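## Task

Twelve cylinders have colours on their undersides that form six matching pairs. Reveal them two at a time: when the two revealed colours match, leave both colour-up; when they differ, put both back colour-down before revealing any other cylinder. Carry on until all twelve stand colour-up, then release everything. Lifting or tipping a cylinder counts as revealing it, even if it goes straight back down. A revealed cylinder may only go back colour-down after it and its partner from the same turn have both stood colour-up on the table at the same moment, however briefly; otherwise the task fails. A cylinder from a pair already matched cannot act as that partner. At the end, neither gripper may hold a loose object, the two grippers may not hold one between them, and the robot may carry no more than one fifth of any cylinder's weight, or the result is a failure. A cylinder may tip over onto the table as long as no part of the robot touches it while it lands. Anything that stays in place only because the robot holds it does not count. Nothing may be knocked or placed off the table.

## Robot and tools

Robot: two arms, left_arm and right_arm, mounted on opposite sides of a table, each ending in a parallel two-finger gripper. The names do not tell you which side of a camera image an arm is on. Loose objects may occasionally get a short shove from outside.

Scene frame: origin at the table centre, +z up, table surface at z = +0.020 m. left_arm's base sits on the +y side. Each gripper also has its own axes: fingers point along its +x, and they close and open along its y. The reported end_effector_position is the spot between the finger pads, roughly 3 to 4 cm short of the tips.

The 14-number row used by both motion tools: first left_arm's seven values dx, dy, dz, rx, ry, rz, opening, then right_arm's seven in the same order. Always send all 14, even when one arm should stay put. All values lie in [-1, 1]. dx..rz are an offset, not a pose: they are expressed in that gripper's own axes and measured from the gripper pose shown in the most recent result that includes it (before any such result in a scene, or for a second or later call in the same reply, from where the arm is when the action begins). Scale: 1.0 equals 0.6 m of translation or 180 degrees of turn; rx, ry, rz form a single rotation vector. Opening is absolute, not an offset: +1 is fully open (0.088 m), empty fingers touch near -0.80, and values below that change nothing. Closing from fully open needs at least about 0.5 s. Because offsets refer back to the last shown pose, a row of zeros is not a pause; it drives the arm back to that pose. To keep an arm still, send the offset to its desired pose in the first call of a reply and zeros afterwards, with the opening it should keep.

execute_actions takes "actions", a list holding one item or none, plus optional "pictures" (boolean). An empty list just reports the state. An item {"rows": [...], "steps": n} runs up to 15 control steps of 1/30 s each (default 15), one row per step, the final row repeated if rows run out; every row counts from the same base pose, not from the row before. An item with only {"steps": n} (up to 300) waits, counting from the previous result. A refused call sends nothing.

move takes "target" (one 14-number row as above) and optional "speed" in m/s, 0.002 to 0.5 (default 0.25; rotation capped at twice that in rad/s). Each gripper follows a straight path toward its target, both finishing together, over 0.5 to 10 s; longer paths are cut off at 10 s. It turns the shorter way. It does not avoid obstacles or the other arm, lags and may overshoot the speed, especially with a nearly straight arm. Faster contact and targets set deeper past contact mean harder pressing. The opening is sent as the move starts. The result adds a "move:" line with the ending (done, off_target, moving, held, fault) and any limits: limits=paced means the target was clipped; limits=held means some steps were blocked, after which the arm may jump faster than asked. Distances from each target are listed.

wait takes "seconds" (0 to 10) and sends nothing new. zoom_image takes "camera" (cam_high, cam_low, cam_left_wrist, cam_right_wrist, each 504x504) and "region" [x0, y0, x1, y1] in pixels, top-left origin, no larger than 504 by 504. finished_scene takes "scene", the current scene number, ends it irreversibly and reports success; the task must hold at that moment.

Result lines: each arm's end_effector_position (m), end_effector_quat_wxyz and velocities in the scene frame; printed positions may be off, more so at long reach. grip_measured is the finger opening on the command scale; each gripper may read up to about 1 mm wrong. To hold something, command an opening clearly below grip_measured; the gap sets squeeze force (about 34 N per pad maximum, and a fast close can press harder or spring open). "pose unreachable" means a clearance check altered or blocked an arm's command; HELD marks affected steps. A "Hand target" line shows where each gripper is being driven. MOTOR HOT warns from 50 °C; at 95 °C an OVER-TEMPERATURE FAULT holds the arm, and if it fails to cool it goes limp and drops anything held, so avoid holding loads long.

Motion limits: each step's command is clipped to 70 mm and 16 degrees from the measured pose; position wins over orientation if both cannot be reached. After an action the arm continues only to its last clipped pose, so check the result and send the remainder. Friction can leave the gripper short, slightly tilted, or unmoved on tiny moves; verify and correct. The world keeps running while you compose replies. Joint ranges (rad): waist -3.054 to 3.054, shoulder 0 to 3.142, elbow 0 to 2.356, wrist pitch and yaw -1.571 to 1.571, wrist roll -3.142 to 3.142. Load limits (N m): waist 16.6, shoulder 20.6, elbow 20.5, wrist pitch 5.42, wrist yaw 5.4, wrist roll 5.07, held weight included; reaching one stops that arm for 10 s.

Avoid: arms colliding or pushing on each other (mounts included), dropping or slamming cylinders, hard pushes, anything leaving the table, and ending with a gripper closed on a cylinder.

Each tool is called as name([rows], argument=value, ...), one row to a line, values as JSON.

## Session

execute_actions(actions=[])

Scene clock: 0.00 s of 17941.00 s.
left_arm: end_effector_position=(-0.0139, +0.1831, +0.1892) grip_measured=+0.831 end_effector_quat_wxyz=(+0.457, -0.196, +0.654, -0.569) end_effector_velocity=(+0.001, +0.002, -0.003) end_effector_angular_velocity=(+0.022, +0.011, +0.013) | right_arm: end_effector_position=(+0.0115, -0.1652, +0.4321) grip_measured=+0.821 end_effector_quat_wxyz=(+0.524, +0.027, -0.014, +0.851) end_effector_velocity=(-0.000, -0.000, -0.004) end_effector_angular_velocity=(-0.007, -0.012, +0.004)
Joint positions: left_arm=[-0.28   1.526  0.152  0.974  0.266 -1.388  0.08 ] | right_arm=[ 0.002  0.843  0.651  0.252 -0.008  0.005  0.079]
Joint velocities: left_arm=[-0.002 -0.002 -0.007 -0.007 -0.007 -0.022 -0.   ] | right_arm=[-0.002 -0.002 -0.007 -0.007 -0.007 -0.007 -0.   ]
Heat: left arm: hottest shoulder 31 °C (+0.0 °C/min); right arm: hottest elbow 32 °C (+0.0 °C/min).
Hand target (left_arm): -0.014, +0.183, +0.189; +0.457, -0.196, +0.654, -0.569
Hand target (right_arm): +0.012, -0.165, +0.432; +0.524, +0.027, -0.014, +0.851

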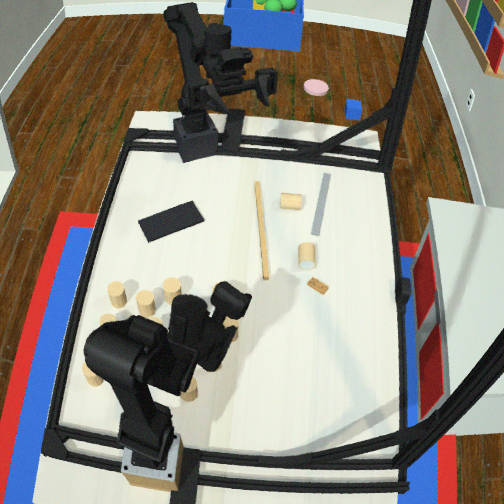

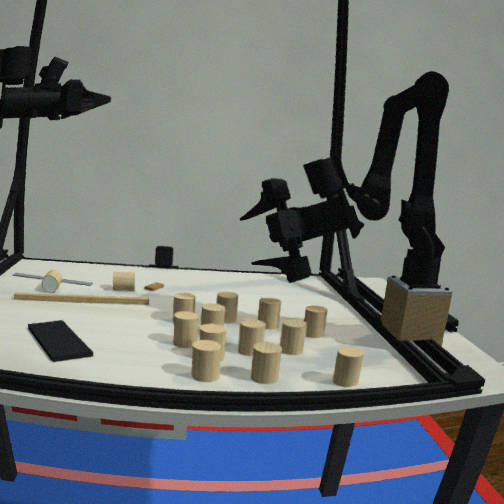

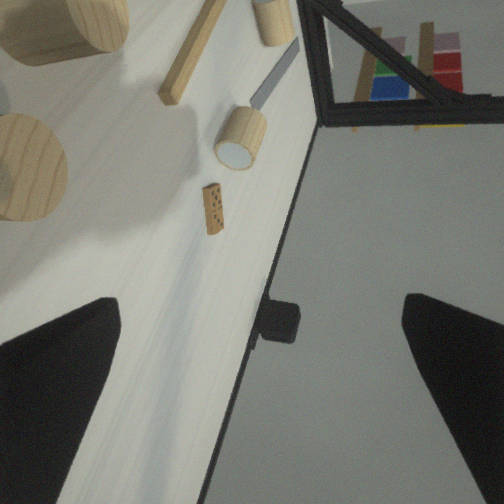

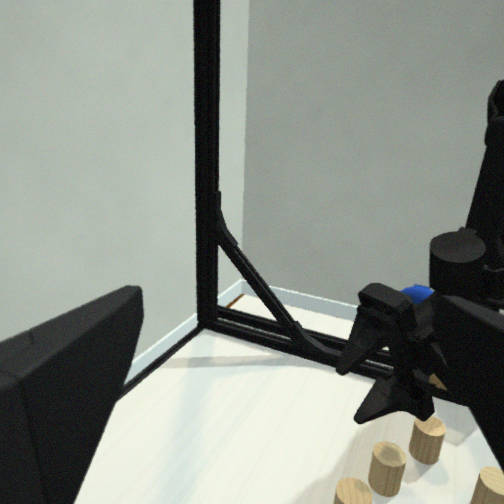

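move(target=[-0.0455,-0.076,-0.319,0.676,0.466,0.12,0.6, -0.006,-0.221,-0.177,-0.006,0.0186,-0.1485,0.5], speed=0.4)

zoom_image(camera="cam_high", region=[60,250,270,430])

Scene clock: 28.07 s of 17941.00 s.
left_arm: end_effector_position=(-0.1681, +0.3021, +0.2280) grip_measured=+0.600 end_effector_quat_wxyz=(-0.001, +0.705, +0.007, -0.709) end_effector_velocity=(+0.001, +0.000, -0.000) end_effector_angular_velocity=(-0.003, -0.010, -0.010) | right_arm: end_effector_position=(+0.1272, -0.1036, +0.3327) grip_measured=+0.500 end_effector_quat_wxyz=(+0.705, +0.007, -0.006, +0.710) end_effector_velocity=(-0.002, +0.000, -0.000) end_effector_angular_velocity=(+0.003, -0.007, +0.019)
Joint positions: left_arm=[-1.017  1.799  1.367 -1.14   0.012  0.535  0.068] | right_arm=[-0.335  1.111  0.385  0.744  0.115 -0.001  0.064]
Joint velocities: left_arm=[-0.002  0.002  0.002 -0.007 -0.007  0.007 -0.   ] | right_arm=[-0.002  0.002 -0.002  0.007 -0.022 -0.007 -0.001]
Heat: left arm: hottest shoulder 31 °C (+0.0 °C/min); right arm: hottest elbow 36 °C (+8.6 °C/min).
Hand target (left_arm): -0.171, +0.301, +0.229; -0.001, +0.705, +0.003, -0.709
Hand target (right_arm): +0.129, -0.104, +0.326; +0.707, -0.000, -0.002, +0.707
Off the commanded pose (left_arm): 0.003 m, 1 deg.
Off the commanded pose (right_arm): 0.008 m, 1 deg.
After step 90, 21.30 s passed at rest.
move: done

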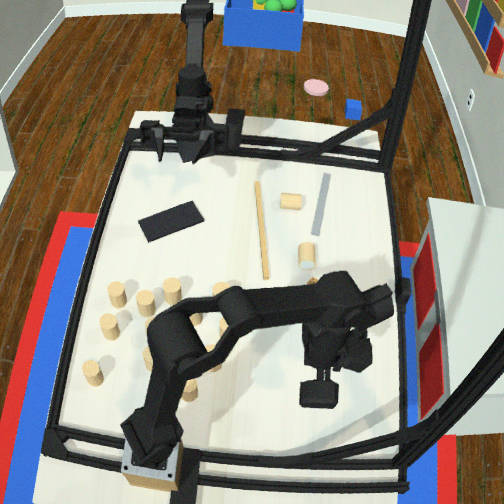

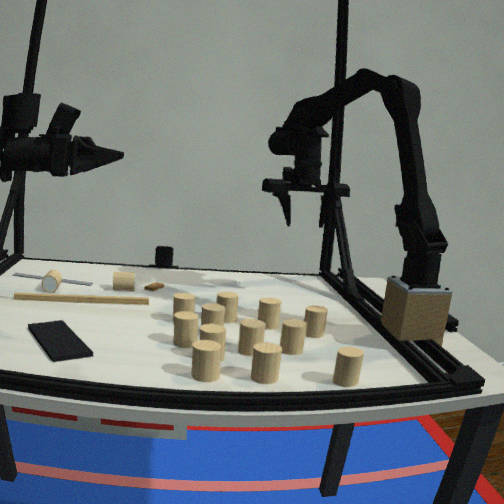

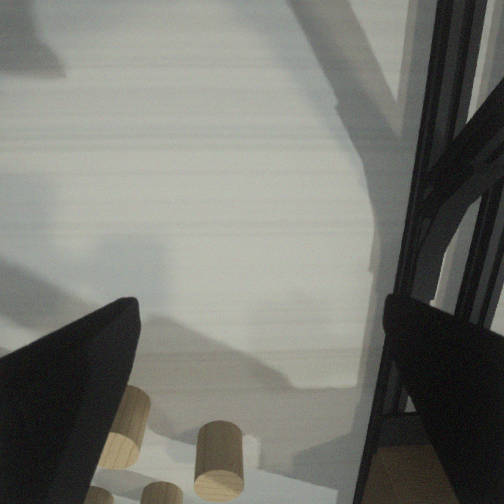

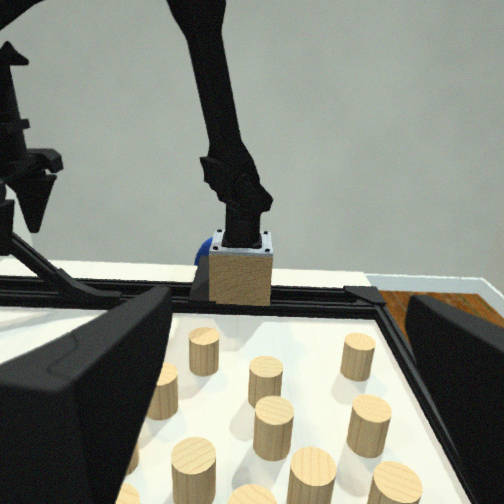

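Region (60, 250, 270, 430) of cam_high's 504x504 image, scaled by 2.400, with more detail than that image has; it fills the top 432 rows of this view, and the rest is white.

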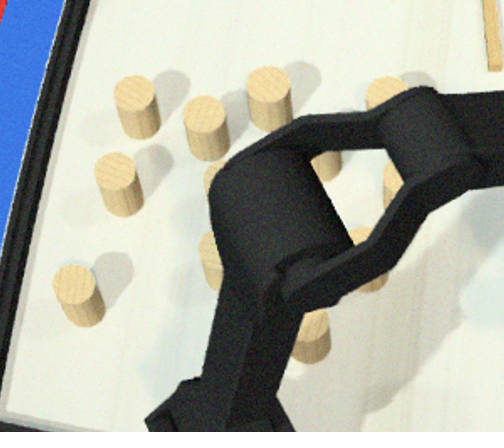

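move(target=[0.147,0.393,-0.702,0,0,0,0.6, -0.03,0,-0.012,0,0.004,0,0.5], speed=0.4)

zoom_image(camera="cam_high", region=[60,250,270,430])

Scene clock: 45.00 s of 17941.00 s.
left_arm: end_effector_position=(+0.2580, +0.0711, +0.1400) grip_measured=+0.600 end_effector_quat_wxyz=(+0.004, +0.710, +0.006, -0.704) end_effector_velocity=(-0.003, +0.008, -0.002) end_effector_angular_velocity=(+0.041, +0.007, +0.005) | right_arm: end_effector_position=(+0.1274, -0.1191, +0.3272) grip_measured=+0.500 end_effector_quat_wxyz=(+0.704, +0.003, -0.003, +0.710) end_effector_velocity=(-0.000, -0.001, +0.001) end_effector_angular_velocity=(+0.007, -0.021, +0.005)
Joint positions: left_arm=[ 0.355  2.253  1.675 -0.992 -0.009  1.903  0.068] | right_arm=[-0.326  1.028  0.335  0.701  0.123 -0.001  0.064]
Joint velocities: left_arm=[-0.002  0.007  0.002 -0.037 -0.007 -0.007 -0.   ] | right_arm=[-0.002 -0.002 -0.002  0.007 -0.007 -0.022 -0.   ]
Heat: left arm: hottest shoulder 32 °C (+1.3 °C/min); right arm: hottest elbow 36 °C (+5.3 °C/min).
Hand target (left_arm): +0.258, +0.069, +0.139; +0.002, +0.710, +0.004, -0.704
Hand target (right_arm): +0.127, -0.121, +0.325; +0.705, +0.003, -0.001, +0.710
Off the commanded pose (left_arm): 0.006 m, 1 deg.
Off the commanded pose (right_arm): 0.003 m, 0 deg.
After step 90, 12.03 s passed at rest.
move: done

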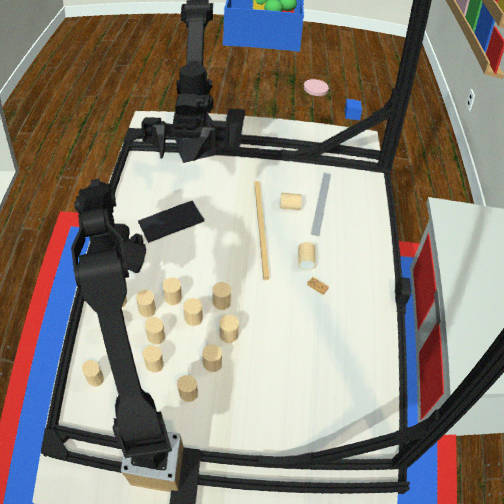

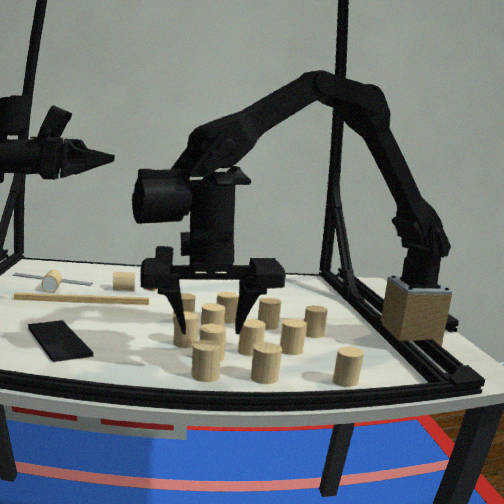

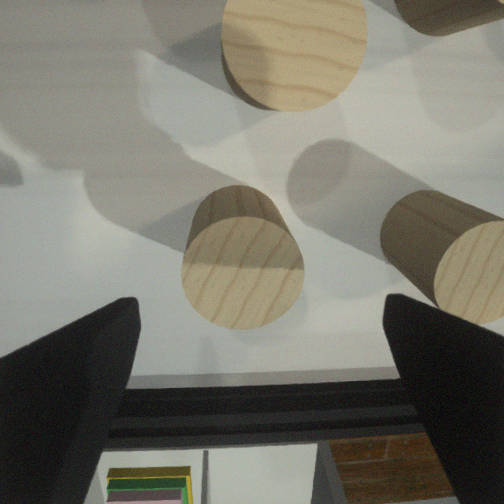

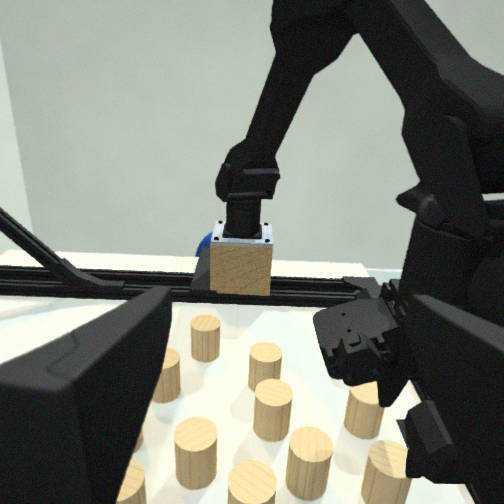

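Region (60, 250, 270, 430) of cam_high's 504x504 image, scaled by 2.400, with more detail than that image has; it fills the top 432 rows of this view, and the rest is white.

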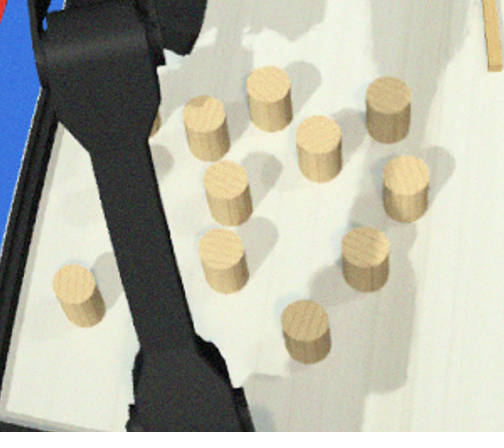

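move(target=[0.097,0.007,0.012,0,0,0,0.5, 0,0,0,0,0,0,0.5], speed=0.12)

Scene clock: 55.50 s of 17941.00 s.
left_arm: end_effector_position=(+0.2532, +0.0653, +0.0857) grip_measured=+0.500 end_effector_quat_wxyz=(+0.007, +0.711, +0.003, -0.703) end_effector_velocity=(+0.003, -0.001, +0.002) end_effector_angular_velocity=(-0.004, -0.025, +0.005) | right_arm: end_effector_position=(+0.1272, -0.1192, +0.3272) grip_measured=+0.500 end_effector_quat_wxyz=(+0.704, +0.003, -0.003, +0.710) end_effector_velocity=(-0.002, -0.001, -0.002) end_effector_angular_velocity=(-0.007, -0.008, +0.010)
Joint positions: left_arm=[ 0.34   2.348  1.606 -0.819 -0.009  1.888  0.064] | right_arm=[-0.326  1.027  0.335  0.701  0.123 -0.001  0.064]
Joint velocities: left_arm=[-0.002 -0.007 -0.002  0.007 -0.022 -0.007 -0.   ] | right_arm=[ 0.002 -0.002 -0.002 -0.007 -0.007 -0.007 -0.   ]
Heat: left arm: hottest shoulder 34 °C (+3.2 °C/min); right arm: hottest wrist pitch 37 °C (+5.4 °C/min).
Hand target (left_arm): +0.251, +0.067, +0.082; +0.004, +0.710, +0.006, -0.704
Hand target (right_arm): +0.127, -0.119, +0.327; +0.704, +0.003, -0.003, +0.710
Off the commanded pose (left_arm): 0.005 m, 1 deg.
Off the commanded pose (right_arm): 0.000 m, 0 deg.
After step 90, 6.60 s passed at rest.
move: done

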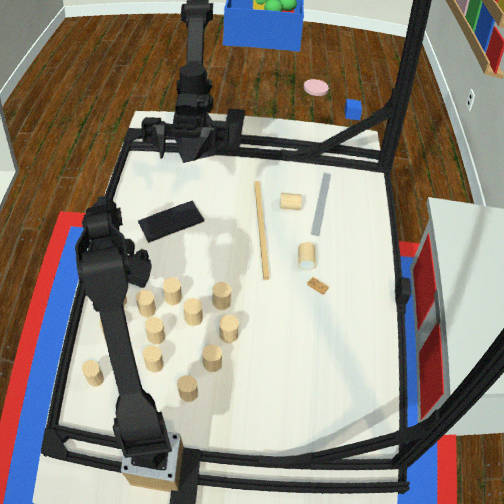

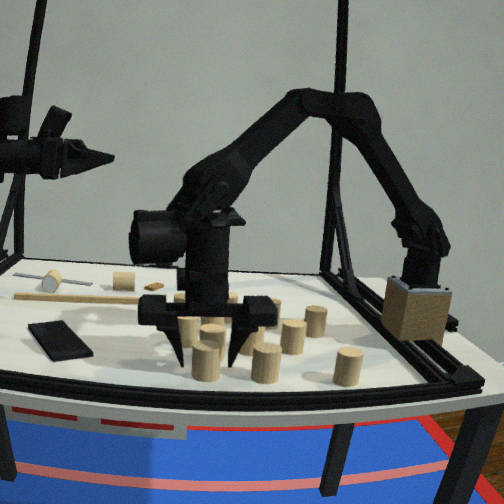

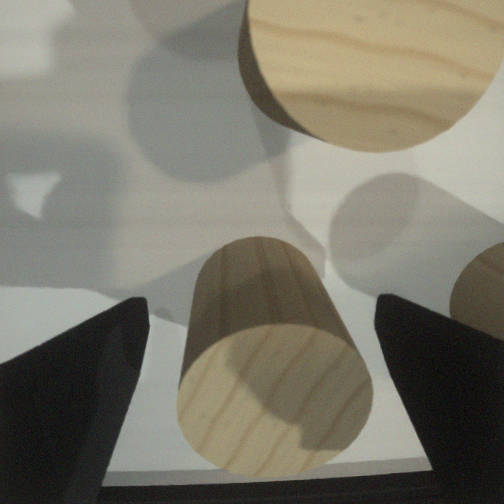

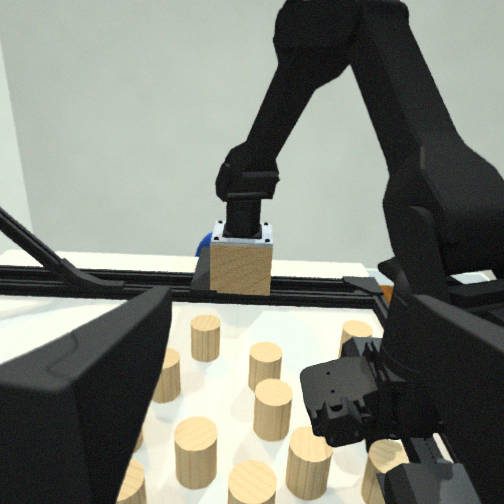

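execute_actions([
  {"rows":[[0,0,0,0,0,0,-0.4,0,0,0,0,0,0,0.5],[0,0,0,0,0,0,-0.4,0,0,0,0,0,0,0.5],[0,0,0,0,0,0,-0.4,0,0,0,0,0,0,0.5],[0,0,0,0,0,0,-0.4,0,0,0,0,0,0,0.5],[0,0,0,0,0,0,-0.4,0,0,0,0,0,0,0.5],[0,0,0,0,0,0,-0.4,0,0,0,0,0,0,0.5],[0,0,0,0,0,0,-0.4,0,0,0,0,0,0,0.5],[-0.015,0,0,0,0,0,-0.4,0,0,0,0,0,0,0.5],[-0.03,0,0,0,0,0,-0.4,0,0,0,0,0,0,0.5],[-0.045,0,0,0,0,0,-0.4,0,0,0,0,0,0,0.5],[-0.06,0,0,0,0,0,-0.4,0,0,0,0,0,0,0.5],[-0.075,0,0,0,0,0,-0.4,0,0,0,0,0,0,0.5],[-0.09,0,0,0,0,0,-0.4,0,0,0,0,0,0,0.5],[-0.105,0,0,0,0,0,-0.4,0,0,0,0,0,0,0.5],[-0.12,0,0,0,0,0,-0.4,0,0,0,0,0,0,0.5]]},
], pictures=false)

move(target=[-0.292,0.07,0.213,0.001,-0.005,0.5,-0.4, 0.027,0,0,0,0.002,-0.003,0.5], speed=0.4)

execute_actions([
  {"rows":[[0,0,0,0,0,0,-0.4,0,0,0,0,0,0,0.5]],"steps":2},
], pictures=false)

Scene clock: 70.33 s of 17941.00 s.
left_arm: end_effector_position=(+0.2501, +0.0744, +0.1181) grip_measured=+0.018 end_effector_quat_wxyz=(-0.008, +0.706, +0.018, -0.708) end_effector_velocity=(+0.007, -0.020, +0.275) end_effector_angular_velocity=(-0.102, -0.027, +0.010) | right_arm: end_effector_position=(+0.1272, -0.1192, +0.3272) grip_measured=+0.500 end_effector_quat_wxyz=(+0.704, +0.003, -0.003, +0.710) end_effector_velocity=(-0.000, -0.001, -0.004) end_effector_angular_velocity=(-0.012, -0.009, +0.005)
Joint positions: left_arm=[ 0.34   2.292  1.649 -0.962 -0.01   1.888  0.04 ] | right_arm=[-0.326  1.027  0.335  0.701  0.123 -0.001  0.064]
Joint velocities: left_arm=[ 0.002 -0.437  0.422 -0.755  0.007 -0.007 -0.001] | right_arm=[-0.002 -0.002 -0.007 -0.007 -0.007 -0.007 -0.   ]
Heat: left arm: hottest shoulder 36 °C (+5.1 °C/min); right arm: hottest elbow 37 °C (+3.0 °C/min).
Hand target (left_arm): +0.252, +0.067, +0.155; +0.008, +0.712, +0.001, -0.702
Hand target (right_arm): +0.127, -0.119, +0.327; +0.704, +0.003, -0.003, +0.710
Off the commanded pose (left_arm): 0.041 m, 3 deg.
Off the commanded pose (right_arm): 0.000 m, 0 deg.
Steps of this call (steps 1 to 90: nothing new was sent; then 11.33 s passed at rest; steps 91 to 105: all 15 steps of this action). Readings (end_effector_position):
91: left_arm (+0.2532, +0.0653, +0.0854) | right_arm (+0.1272, -0.1192, +0.3272)
92: left_arm (+0.2531, +0.0654, +0.0854) | right_arm (+0.1272, -0.1192, +0.3272)
94: left_arm (+0.2532, +0.0653, +0.0854) | right_arm (+0.1272, -0.1192, +0.3272)
98: left_arm (+0.2530, +0.0659, +0.0854) | right_arm (+0.1272, -0.1192, +0.3272)
105: the state above

Scene clock: 73.30 s of 17941.00 s.
left_arm: end_effector_position=(+0.1235, +0.0243, +0.3308) grip_measured=+0.015 end_effector_quat_wxyz=(+0.501, +0.498, -0.503, -0.498) end_effector_velocity=(-0.002, +0.000, -0.000) end_effector_angular_velocity=(-0.002, +0.007, -0.000) | right_arm: end_effector_position=(+0.1262, -0.1057, +0.3236) grip_measured=+0.500 end_effector_quat_wxyz=(+0.705, -0.002, +0.001, +0.709) end_effector_velocity=(+0.002, -0.001, -0.004) end_effector_angular_velocity=(-0.012, -0.009, +0.000)
Joint positions: left_arm=[0.047 1.654 0.67  0.991 0.04  1.571 0.04 ] | right_arm=[-0.327  1.111  0.368  0.738  0.125 -0.001  0.064]
Joint velocities: left_arm=[-0.007  0.002 -0.002  0.007 -0.007 -0.007 -0.   ] | right_arm=[-0.007 -0.002 -0.007 -0.007 -0.007 -0.007 -0.   ]
Heat: left arm: hottest shoulder 37 °C (+6.1 °C/min); right arm: hottest wrist pitch 38 °C (+4.0 °C/min).
Hand target (left_arm): +0.122, +0.025, +0.327; +0.500, +0.499, -0.500, -0.501
Hand target (right_arm): +0.127, -0.103, +0.327; +0.708, +0.001, -0.001, +0.706
Off the commanded pose (left_arm): 0.005 m, 0 deg.
Off the commanded pose (right_arm): 0.005 m, 1 deg.
move: done

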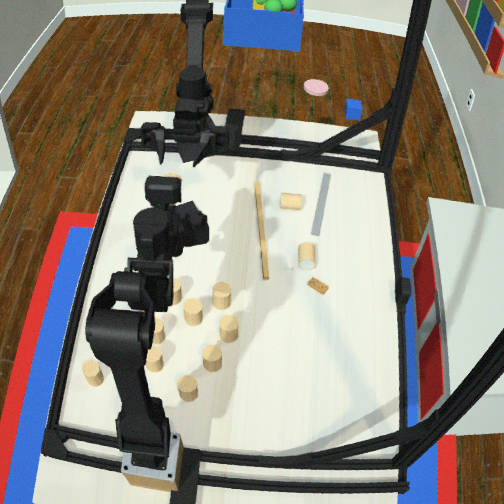

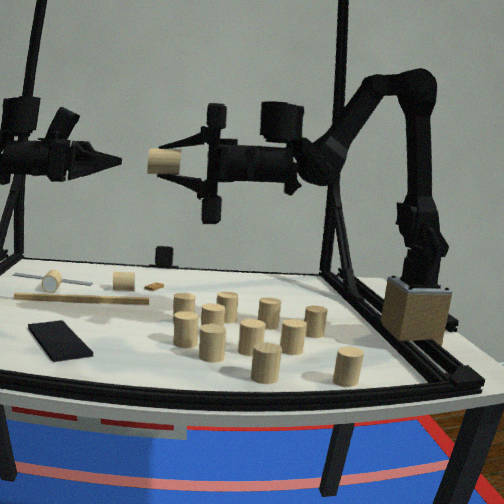

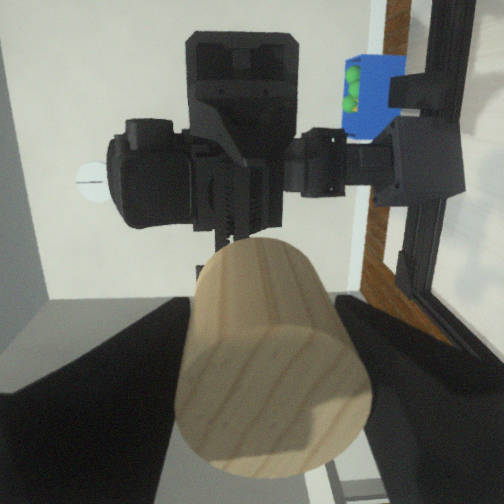

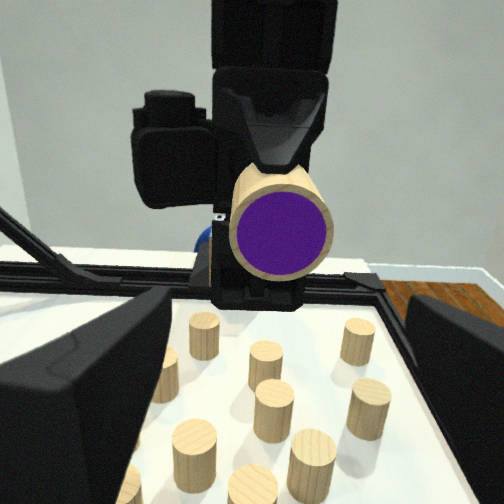

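Scene clock: 73.37 s of 17941.00 s.
left_arm: end_effector_position=(+0.1233, +0.0243, +0.3309) grip_measured=+0.015 end_effector_quat_wxyz=(+0.501, +0.498, -0.503, -0.498) end_effector_velocity=(-0.000, +0.001, -0.002) end_effector_angular_velocity=(+0.007, +0.008, +0.005) | right_arm: end_effector_position=(+0.1262, -0.1057, +0.3236) grip_measured=+0.500 end_effector_quat_wxyz=(+0.705, -0.002, +0.001, +0.709) end_effector_velocity=(+0.002, -0.000, +0.001) end_effector_angular_velocity=(+0.007, +0.008, -0.010)
Joint positions: left_arm=[0.046 1.654 0.67  0.991 0.04  1.571 0.04 ] | right_arm=[-0.327  1.111  0.368  0.738  0.125 -0.001  0.064]
Joint velocities: left_arm=[-0.002 -0.002 -0.002 -0.007 -0.007 -0.007 -0.   ] | right_arm=[-0.002 -0.002 -0.002  0.007  0.007  0.007  0.   ]
Heat: left arm: hottest shoulder 37 °C (+6.1 °C/min); right arm: hottest wrist pitch 38 °C (+4.0 °C/min).
Hand target (left_arm): +0.123, +0.024, +0.331; +0.501, +0.498, -0.503, -0.498
Hand target (right_arm): +0.126, -0.106, +0.324; +0.705, -0.002, +0.001, +0.709
Off the commanded pose (left_arm): 0.000 m, 0 deg.
Off the commanded pose (right_arm): 0.000 m, 0 deg.
Steps of this call (steps 1 to 2: all 2 steps of this action). Readings (end_effector_position):
1: left_arm (+0.1233, +0.0243, +0.3309) | right_arm (+0.1262, -0.1057, +0.3236)
2: the state above

move(target=[0,0,0,0,0,0,-0.4, 0.135,-0.003,0.0105,0,0,0,0.5], speed=0.14)

Scene clock: 78.07 s of 17941.00 s.
left_arm: end_effector_position=(+0.1233, +0.0244, +0.3307) grip_measured=+0.011 end_effector_quat_wxyz=(+0.501, +0.498, -0.503, -0.499) end_effector_velocity=(+0.004, -0.000, +0.000) end_effector_angular_velocity=(+0.002, +0.008, +0.024) | right_arm: end_effector_position=(+0.1277, -0.0281, +0.3280) grip_measured=+0.500 end_effector_quat_wxyz=(+0.706, -0.004, +0.003, +0.709) end_effector_velocity=(+0.002, +0.001, -0.000) end_effector_angular_velocity=(+0.002, -0.007, +0.000)
Joint positions: left_arm=[0.046 1.654 0.67  0.991 0.04  1.571 0.04 ] | right_arm=[-0.369  1.467  0.627  0.831  0.083 -0.001  0.064]
Joint velocities: left_arm=[ 0.002 -0.002  0.002 -0.007 -0.022 -0.007 -0.   ] | right_arm=[-0.007  0.007  0.002  0.007 -0.007 -0.007  0.   ]
Heat: left arm: hottest shoulder 36 °C (+5.1 °C/min); right arm: hottest wrist pitch 38 °C (+3.0 °C/min).
Hand target (left_arm): +0.123, +0.024, +0.331; +0.501, +0.498, -0.503, -0.499
Hand target (right_arm): +0.128, -0.025, +0.329; +0.705, -0.003, +0.001, +0.709
Off the commanded pose (left_arm): 0.000 m, 0 deg.
Off the commanded pose (right_arm): 0.004 m, 0 deg.
move: done

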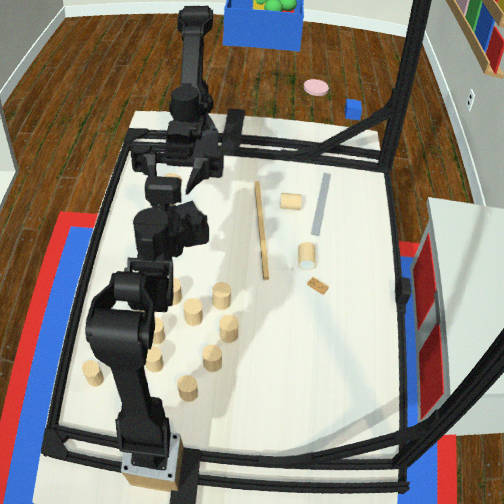

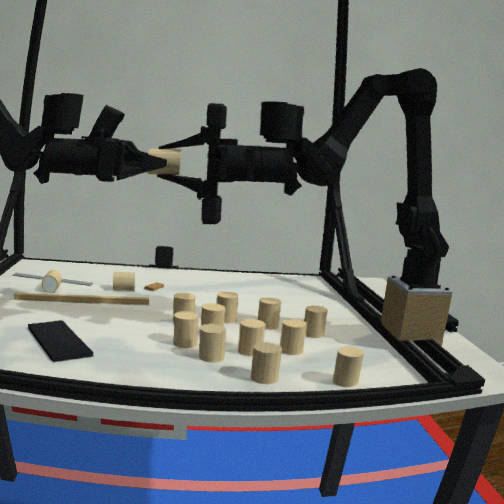

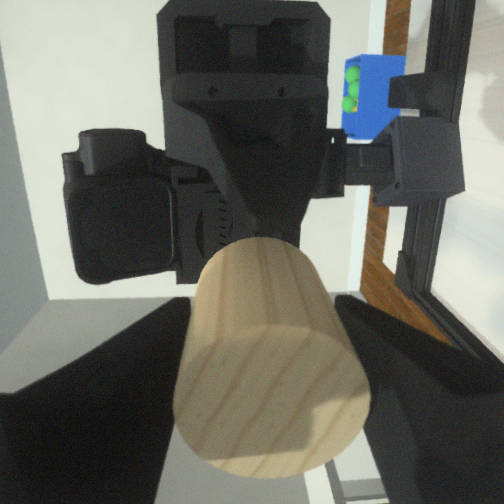

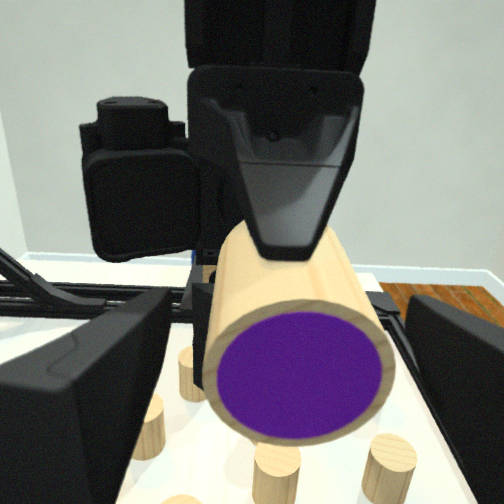

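execute_actions([
  {"rows":[[0,0,0,0,0,0,-0.4,0,0,0,0,0,0,-0.4],[0,0,0,0,0,0,-0.4,0,0,0,0,0,0,-0.4],[0,0,0,0,0,0,-0.4,0,0,0,0,0,0,-0.4],[0,0,0,0,0,0,-0.4,0,0,0,0,0,0,-0.4],[0,0,0,0,0,0,-0.4,0,0,0,0,0,0,-0.4],[0,0,0,0,0,0,-0.4,0,0,0,0,0,0,-0.4],[0,0,0,0,0,0,-0.4,0,0,0,0,0,0,-0.4],[0,0,0,0,0,0,0.5,0,0,0,0,0,0,-0.4],[0,0,0,0,0,0,0.5,0,0,0,0,0,0,-0.4],[0,0,0,0,0,0,0.5,0,0,0,0,0,0,-0.4],[-0.01,0,0,0,0,0,0.5,-0.01,0,0,0,0,0,-0.4],[-0.02,0,0,0,0,0,0.5,-0.02,0,0,0,0,0,-0.4],[-0.03,0,0,0,0,0,0.5,-0.03,0,0,0,0,0,-0.4],[-0.04,0,0,0,0,0,0.5,-0.04,0,0,0,0,0,-0.4],[-0.05,0,0,0,0,0,0.5,-0.05,0,0,0,0,0,-0.4]]},
], pictures=false)

move(target=[-0.043,-0.317,-0.097,0,0,-0.5,0.4, -0.325,0.138,-0.33,0,0.499,0,-0.4], speed=0.4)

Scene clock: 94.67 s of 17941.00 s.
left_arm: end_effector_position=(+0.1232, +0.0375, +0.3278) grip_measured=+0.468 end_effector_quat_wxyz=(+0.499, +0.500, -0.500, -0.500) end_effector_velocity=(-0.003, +0.141, -0.014) end_effector_angular_velocity=(+0.037, +0.009, +0.010) | right_arm: end_effector_position=(+0.1280, -0.0403, +0.3238) grip_measured=+0.001 end_effector_quat_wxyz=(+0.705, -0.008, +0.006, +0.709) end_effector_velocity=(+0.005, -0.140, -0.019) end_effector_angular_velocity=(-0.046, +0.002, -0.015)
Joint positions: left_arm=[0.047 1.611 0.617 0.993 0.039 1.572 0.062] | right_arm=[-0.367  1.421  0.581  0.82   0.085 -0.001  0.039]
Joint velocities: left_arm=[ 0.002 -0.496 -0.554  0.022 -0.007 -0.007  0.018] | right_arm=[ 0.037 -0.569 -0.505 -0.11   0.051  0.007 -0.   ]
Heat: left arm: hottest shoulder 36 °C (+4.0 °C/min); right arm: hottest elbow 39 °C (+3.0 °C/min).
Hand target (left_arm): +0.123, +0.052, +0.330; +0.501, +0.498, -0.502, -0.499
Hand target (right_arm): +0.128, -0.055, +0.327; +0.706, -0.003, +0.003, +0.709
Off the commanded pose (left_arm): 0.017 m, 0 deg.
Off the commanded pose (right_arm): 0.018 m, 1 deg.
Steps of this call (steps 1 to 483: nothing new was sent; steps 484 to 498: all 15 steps of this action). Readings (end_effector_position):
484: left_arm (+0.1233, +0.0245, +0.3300) | right_arm (+0.1278, -0.0275, +0.3280)
485: left_arm (+0.1233, +0.0245, +0.3300) | right_arm (+0.1278, -0.0275, +0.3280)
487: left_arm (+0.1233, +0.0245, +0.3300) | right_arm (+0.1278, -0.0275, +0.3280)
491: left_arm (+0.1237, +0.0245, +0.3300) | right_arm (+0.1273, -0.0275, +0.3280)
498: the state above

Scene clock: 97.70 s of 17941.00 s.
left_arm: end_effector_position=(+0.1799, +0.0773, +0.1379) grip_measured=+0.400 end_effector_quat_wxyz=(+0.002, +0.707, -0.000, -0.707) end_effector_velocity=(-0.002, +0.011, -0.004) end_effector_angular_velocity=(+0.052, +0.001, -0.010) | right_arm: end_effector_position=(+0.0481, -0.2528, +0.1290) grip_measured=+0.000 end_effector_quat_wxyz=(+0.498, -0.502, +0.506, +0.494) end_effector_velocity=(-0.002, -0.002, -0.001) end_effector_angular_velocity=(-0.008, +0.020, -0.010)
Joint positions: left_arm=[ 0.179  2.158  1.509 -0.918  0.001  1.739  0.059] | right_arm=[ 0.03   1.51   0.746 -0.821 -0.007  0.495  0.039]
Joint velocities: left_arm=[-0.002  0.007 -0.007 -0.037 -0.007  0.007 -0.   ] | right_arm=[-0.002 -0.002 -0.007  0.007 -0.022  0.007  0.   ]
Heat: left arm: hottest shoulder 36 °C (+4.0 °C/min); right arm: hottest elbow 39 °C (+3.0 °C/min).
Hand target (left_arm): +0.182, +0.075, +0.137; +0.001, +0.708, +0.000, -0.706
Hand target (right_arm): +0.046, -0.251, +0.130; +0.497, -0.502, +0.507, +0.495
Off the commanded pose (left_arm): 0.003 m, 0 deg.
Off the commanded pose (right_arm): 0.003 m, 1 deg.
move: done

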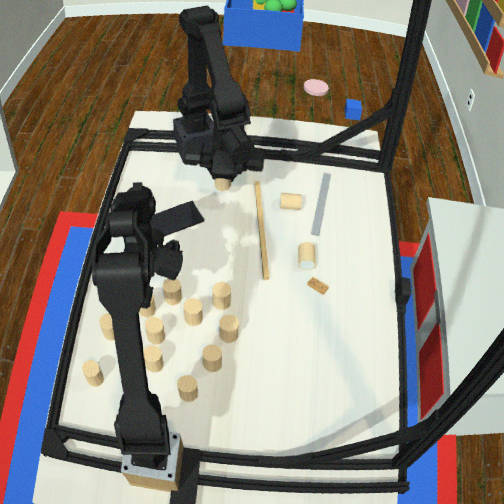

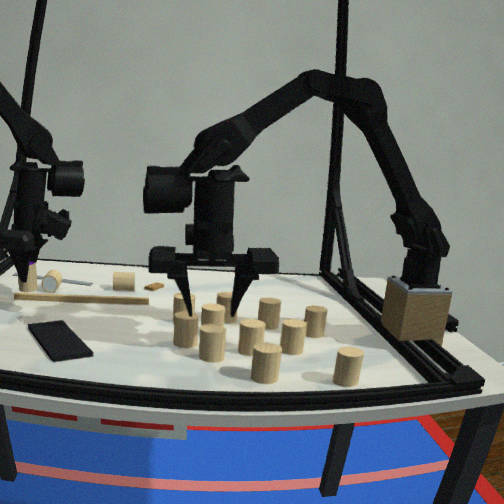

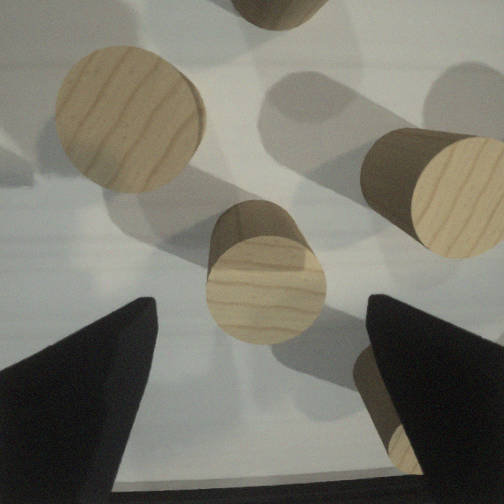

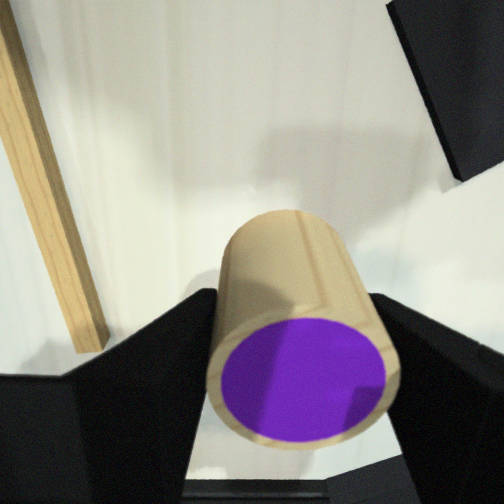

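move(target=[0.095,-0.008,-0.001,0,0,0,0.4, 0.093,0,0,0,-0.002,0,-0.4], speed=0.08)

execute_actions([
  {"rows":[[0,0,0,0,0,0,-0.4,0,0,0,0,0,0,0.5],[0,0,0,0,0,0,-0.4,0,0,0,0,0,0,0.5],[0,0,0,0,0,0,-0.4,0,0,0,0,0,0,0.5],[0,0,0,0,0,0,-0.4,0,0,0,0,0,0,0.5],[0,0,0,0,0,0,-0.4,0,0,0,0,0,0,0.5],[0,0,0,0,0,0,-0.4,-0.01,0,0,0,0,0,0.5],[0,0,0,0,0,0,-0.4,-0.02,0,0,0,0,0,0.5],[-0.015,0,0,0,0,0,-0.4,-0.03,0,0,0,0,0,0.5],[-0.03,0,0,0,0,0,-0.4,-0.04,0,0,0,0,0,0.5],[-0.045,0,0,0,0,0,-0.4,-0.05,0,0,0,0,0,0.5],[-0.06,0,0,0,0,0,-0.4,-0.06,0,0,0,0,0,0.5],[-0.075,0,0,0,0,0,-0.4,-0.07,0,0,0,0,0,0.5],[-0.09,0,0,0,0,0,-0.4,-0.08,0,0,0,0,0,0.5],[-0.105,0,0,0,0,0,-0.4,-0.09,0,0,0,0,0,0.5],[-0.12,0,0,0,0,0,-0.4,-0.10,0,0,0,0,0,0.5]]},
], pictures=false)

move(target=[-0.292,0.093,0.095,0,0,0.498,-0.4, -0.322,-0.133,0.245,0,-0.503,0,0.5], speed=0.4)

execute_actions([
  {"rows":[[0,0,0,0,0,0,-0.4,0,0,0,0,0,0,0.5]],"steps":2},
], pictures=false)

Scene clock: 112.30 s of 17941.00 s.
left_arm: end_effector_position=(+0.1800, +0.0792, +0.0848) grip_measured=+0.400 end_effector_quat_wxyz=(+0.005, +0.708, -0.004, -0.706) end_effector_velocity=(+0.002, +0.002, +0.000) end_effector_angular_velocity=(+0.011, -0.021, -0.009) | right_arm: end_effector_position=(+0.0476, -0.2520, +0.0792) grip_measured=-0.001 end_effector_quat_wxyz=(+0.500, -0.497, +0.504, +0.499) end_effector_velocity=(-0.000, -0.001, -0.001) end_effector_angular_velocity=(-0.001, +0.008, -0.010)
Joint positions: left_arm=[ 0.18   2.242  1.411 -0.726  0.     1.74   0.059] | right_arm=[ 0.031  1.643  0.633 -0.56  -0.007  0.496  0.039]
Joint velocities: left_arm=[-0.002 -0.002 -0.002 -0.007 -0.022  0.007 -0.   ] | right_arm=[-0.002 -0.002 -0.007  0.007 -0.007  0.007  0.   ]
Heat: left arm: hottest shoulder 37 °C (+3.0 °C/min); right arm: hottest elbow 38 °C (+1.0 °C/min).
Hand target (left_arm): +0.181, +0.082, +0.081; +0.002, +0.707, -0.000, -0.707
Hand target (right_arm): +0.049, -0.254, +0.074; +0.500, -0.500, +0.504, +0.496
Off the commanded pose (left_arm): 0.005 m, 1 deg.
Off the commanded pose (right_arm): 0.006 m, 1 deg.
move: done

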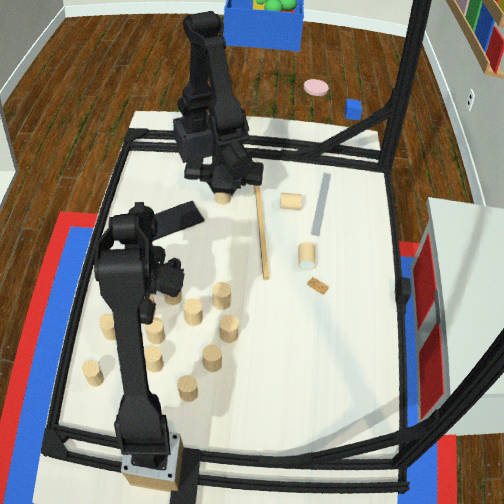

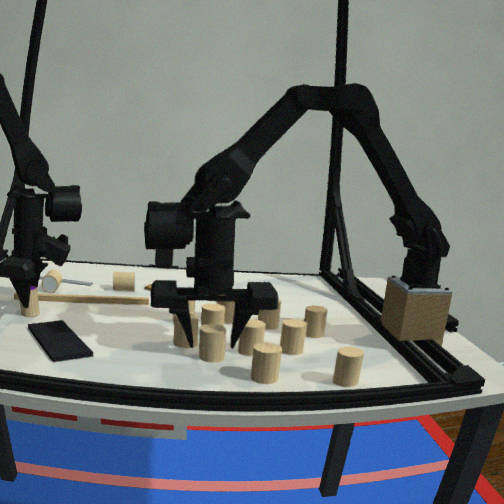

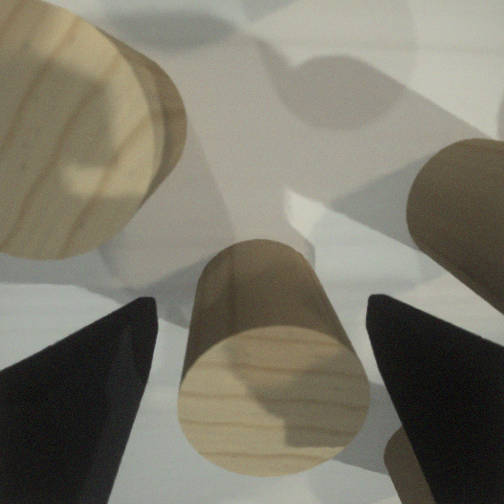

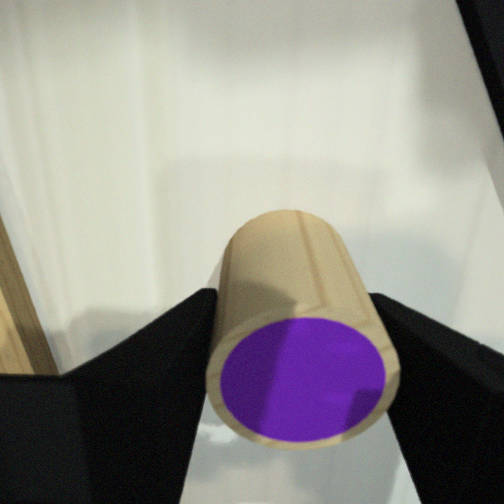

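Scene clock: 112.80 s of 17941.00 s.
left_arm: end_effector_position=(+0.1784, +0.0884, +0.1193) grip_measured=+0.016 end_effector_quat_wxyz=(-0.009, +0.705, +0.010, -0.709) end_effector_velocity=(+0.003, -0.028, +0.281) end_effector_angular_velocity=(-0.136, -0.031, -0.015) | right_arm: end_effector_position=(+0.0495, -0.2554, +0.1164) grip_measured=+0.495 end_effector_quat_wxyz=(+0.498, -0.504, +0.506, +0.492) end_effector_velocity=(-0.007, +0.006, +0.178) end_effector_angular_velocity=(+0.013, +0.032, +0.004)
Joint positions: left_arm=[ 0.18   2.174  1.451 -0.876  0.     1.74   0.04 ] | right_arm=[ 0.031  1.533  0.71  -0.766 -0.007  0.496  0.063]
Joint velocities: left_arm=[-0.007 -0.505  0.418 -0.784 -0.007  0.007 -0.   ] | right_arm=[-0.002 -0.447  0.422 -0.842 -0.022 -0.007  0.003]
Heat: left arm: hottest shoulder 37 °C (+3.0 °C/min); right arm: hottest elbow 38 °C (+1.0 °C/min).
Hand target (left_arm): +0.180, +0.081, +0.154; +0.006, +0.708, -0.006, -0.706
Hand target (right_arm): +0.048, -0.252, +0.136; +0.500, -0.496, +0.504, +0.500
Off the commanded pose (left_arm): 0.038 m, 2 deg.
Off the commanded pose (right_arm): 0.023 m, 1 deg.
Steps of this call (steps 1 to 15: all 15 steps of this action). Readings (end_effector_position):
1: left_arm (+0.1800, +0.0792, +0.0848) | right_arm (+0.0476, -0.2520, +0.0792)
2: left_arm (+0.1800, +0.0792, +0.0848) | right_arm (+0.0476, -0.2521, +0.0792)
4: left_arm (+0.1799, +0.0794, +0.0848) | right_arm (+0.0470, -0.2509, +0.0791)
8: left_arm (+0.1799, +0.0797, +0.0848) | right_arm (+0.0496, -0.2557, +0.0824)
15: the state above

Scene clock: 115.80 s of 17941.00 s.
left_arm: end_effector_position=(+0.1225, +0.0277, +0.3307) grip_measured=+0.013 end_effector_quat_wxyz=(+0.500, +0.498, -0.503, -0.499) end_effector_velocity=(+0.002, +0.001, -0.006) end_effector_angular_velocity=(+0.017, -0.007, +0.020) | right_arm: end_effector_position=(+0.1272, -0.1054, +0.3304) grip_measured=+0.500 end_effector_quat_wxyz=(+0.706, +0.003, -0.005, +0.708) end_effector_velocity=(-0.000, +0.001, +0.001) end_effector_angular_velocity=(+0.012, +0.009, +0.005)
Joint positions: left_arm=[0.044 1.642 0.657 0.991 0.038 1.572 0.04 ] | right_arm=[-0.331  1.102  0.379  0.735  0.122 -0.004  0.064]
Joint velocities: left_arm=[-0.002  0.002 -0.007 -0.007 -0.022  0.007 -0.   ] | right_arm=[-0.002  0.007 -0.002  0.022 -0.007  0.007  0.   ]
Heat: left arm: hottest shoulder 37 °C (+3.0 °C/min); right arm: hottest elbow 38 °C (+1.0 °C/min).
Hand target (left_arm): +0.122, +0.028, +0.327; +0.500, +0.499, -0.501, -0.501
Hand target (right_arm): +0.128, -0.106, +0.324; +0.705, -0.004, -0.001, +0.709
Off the commanded pose (left_arm): 0.005 m, 0 deg.
Off the commanded pose (right_arm): 0.009 m, 1 deg.
move: off_target (right_arm)

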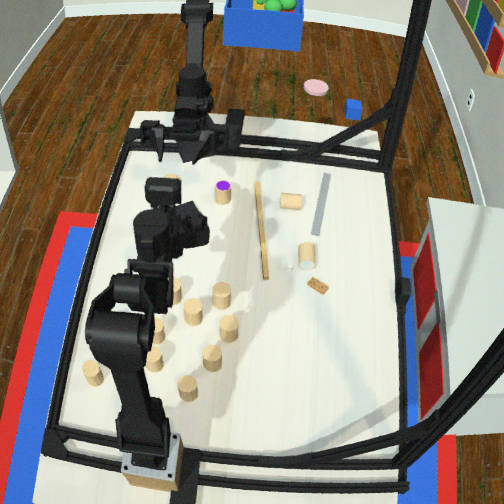

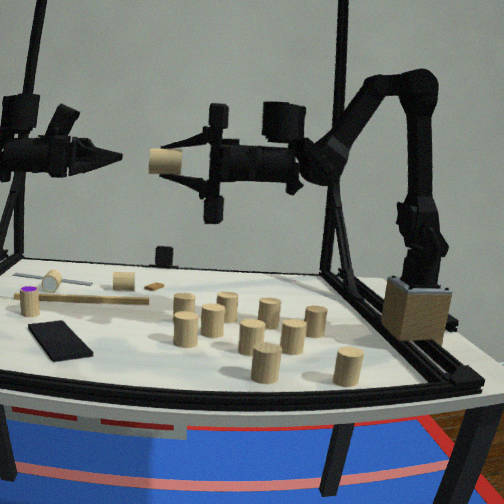

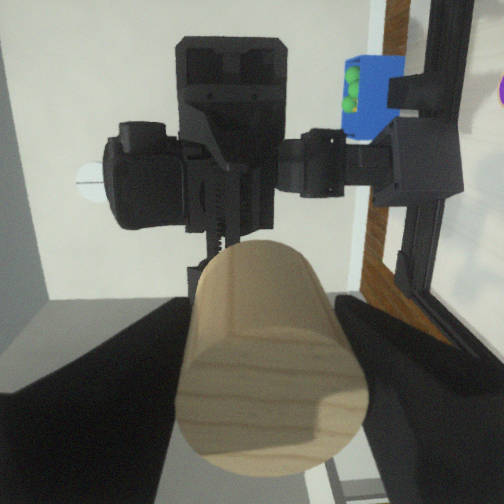

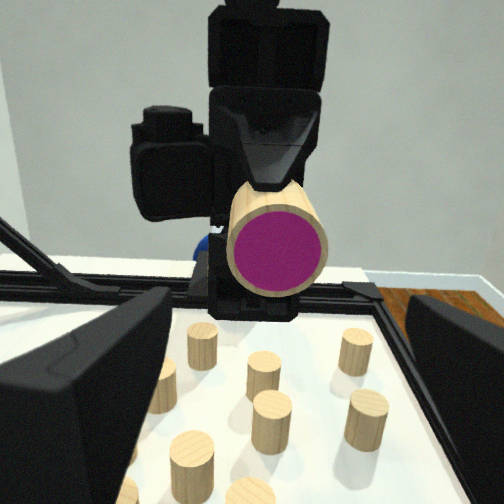

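Scene clock: 115.87 s of 17941.00 s.
left_arm: end_effector_position=(+0.1225, +0.0277, +0.3308) grip_measured=+0.013 end_effector_quat_wxyz=(+0.501, +0.498, -0.503, -0.499) end_effector_velocity=(+0.002, +0.001, +0.002) end_effector_angular_velocity=(-0.007, -0.008, +0.010) | right_arm: end_effector_position=(+0.1272, -0.1054, +0.3304) grip_measured=+0.500 end_effector_quat_wxyz=(+0.706, +0.003, -0.005, +0.709) end_effector_velocity=(-0.000, -0.000, -0.002) end_effector_angular_velocity=(-0.007, -0.008, +0.005)
Joint positions: left_arm=[0.044 1.642 0.657 0.991 0.038 1.572 0.04 ] | right_arm=[-0.331  1.102  0.379  0.735  0.122 -0.004  0.064]
Joint velocities: left_arm=[ 0.002 -0.002 -0.002  0.007 -0.007  0.007 -0.   ] | right_arm=[-0.002 -0.002 -0.002 -0.007 -0.007 -0.007 -0.   ]
Heat: left arm: hottest shoulder 37 °C (+3.0 °C/min); right arm: hottest elbow 38 °C (+1.0 °C/min).
Hand target (left_arm): +0.122, +0.028, +0.331; +0.500, +0.498, -0.503, -0.499
Hand target (right_arm): +0.127, -0.105, +0.330; +0.706, +0.003, -0.005, +0.709
Off the commanded pose (left_arm): 0.000 m, 0 deg.
Off the commanded pose (right_arm): 0.000 m, 0 deg.
Steps of this call (steps 1 to 2: all 2 steps of this action). Readings (end_effector_position):
1: left_arm (+0.1225, +0.0277, +0.3308) | right_arm (+0.1272, -0.1054, +0.3304)
2: the state above


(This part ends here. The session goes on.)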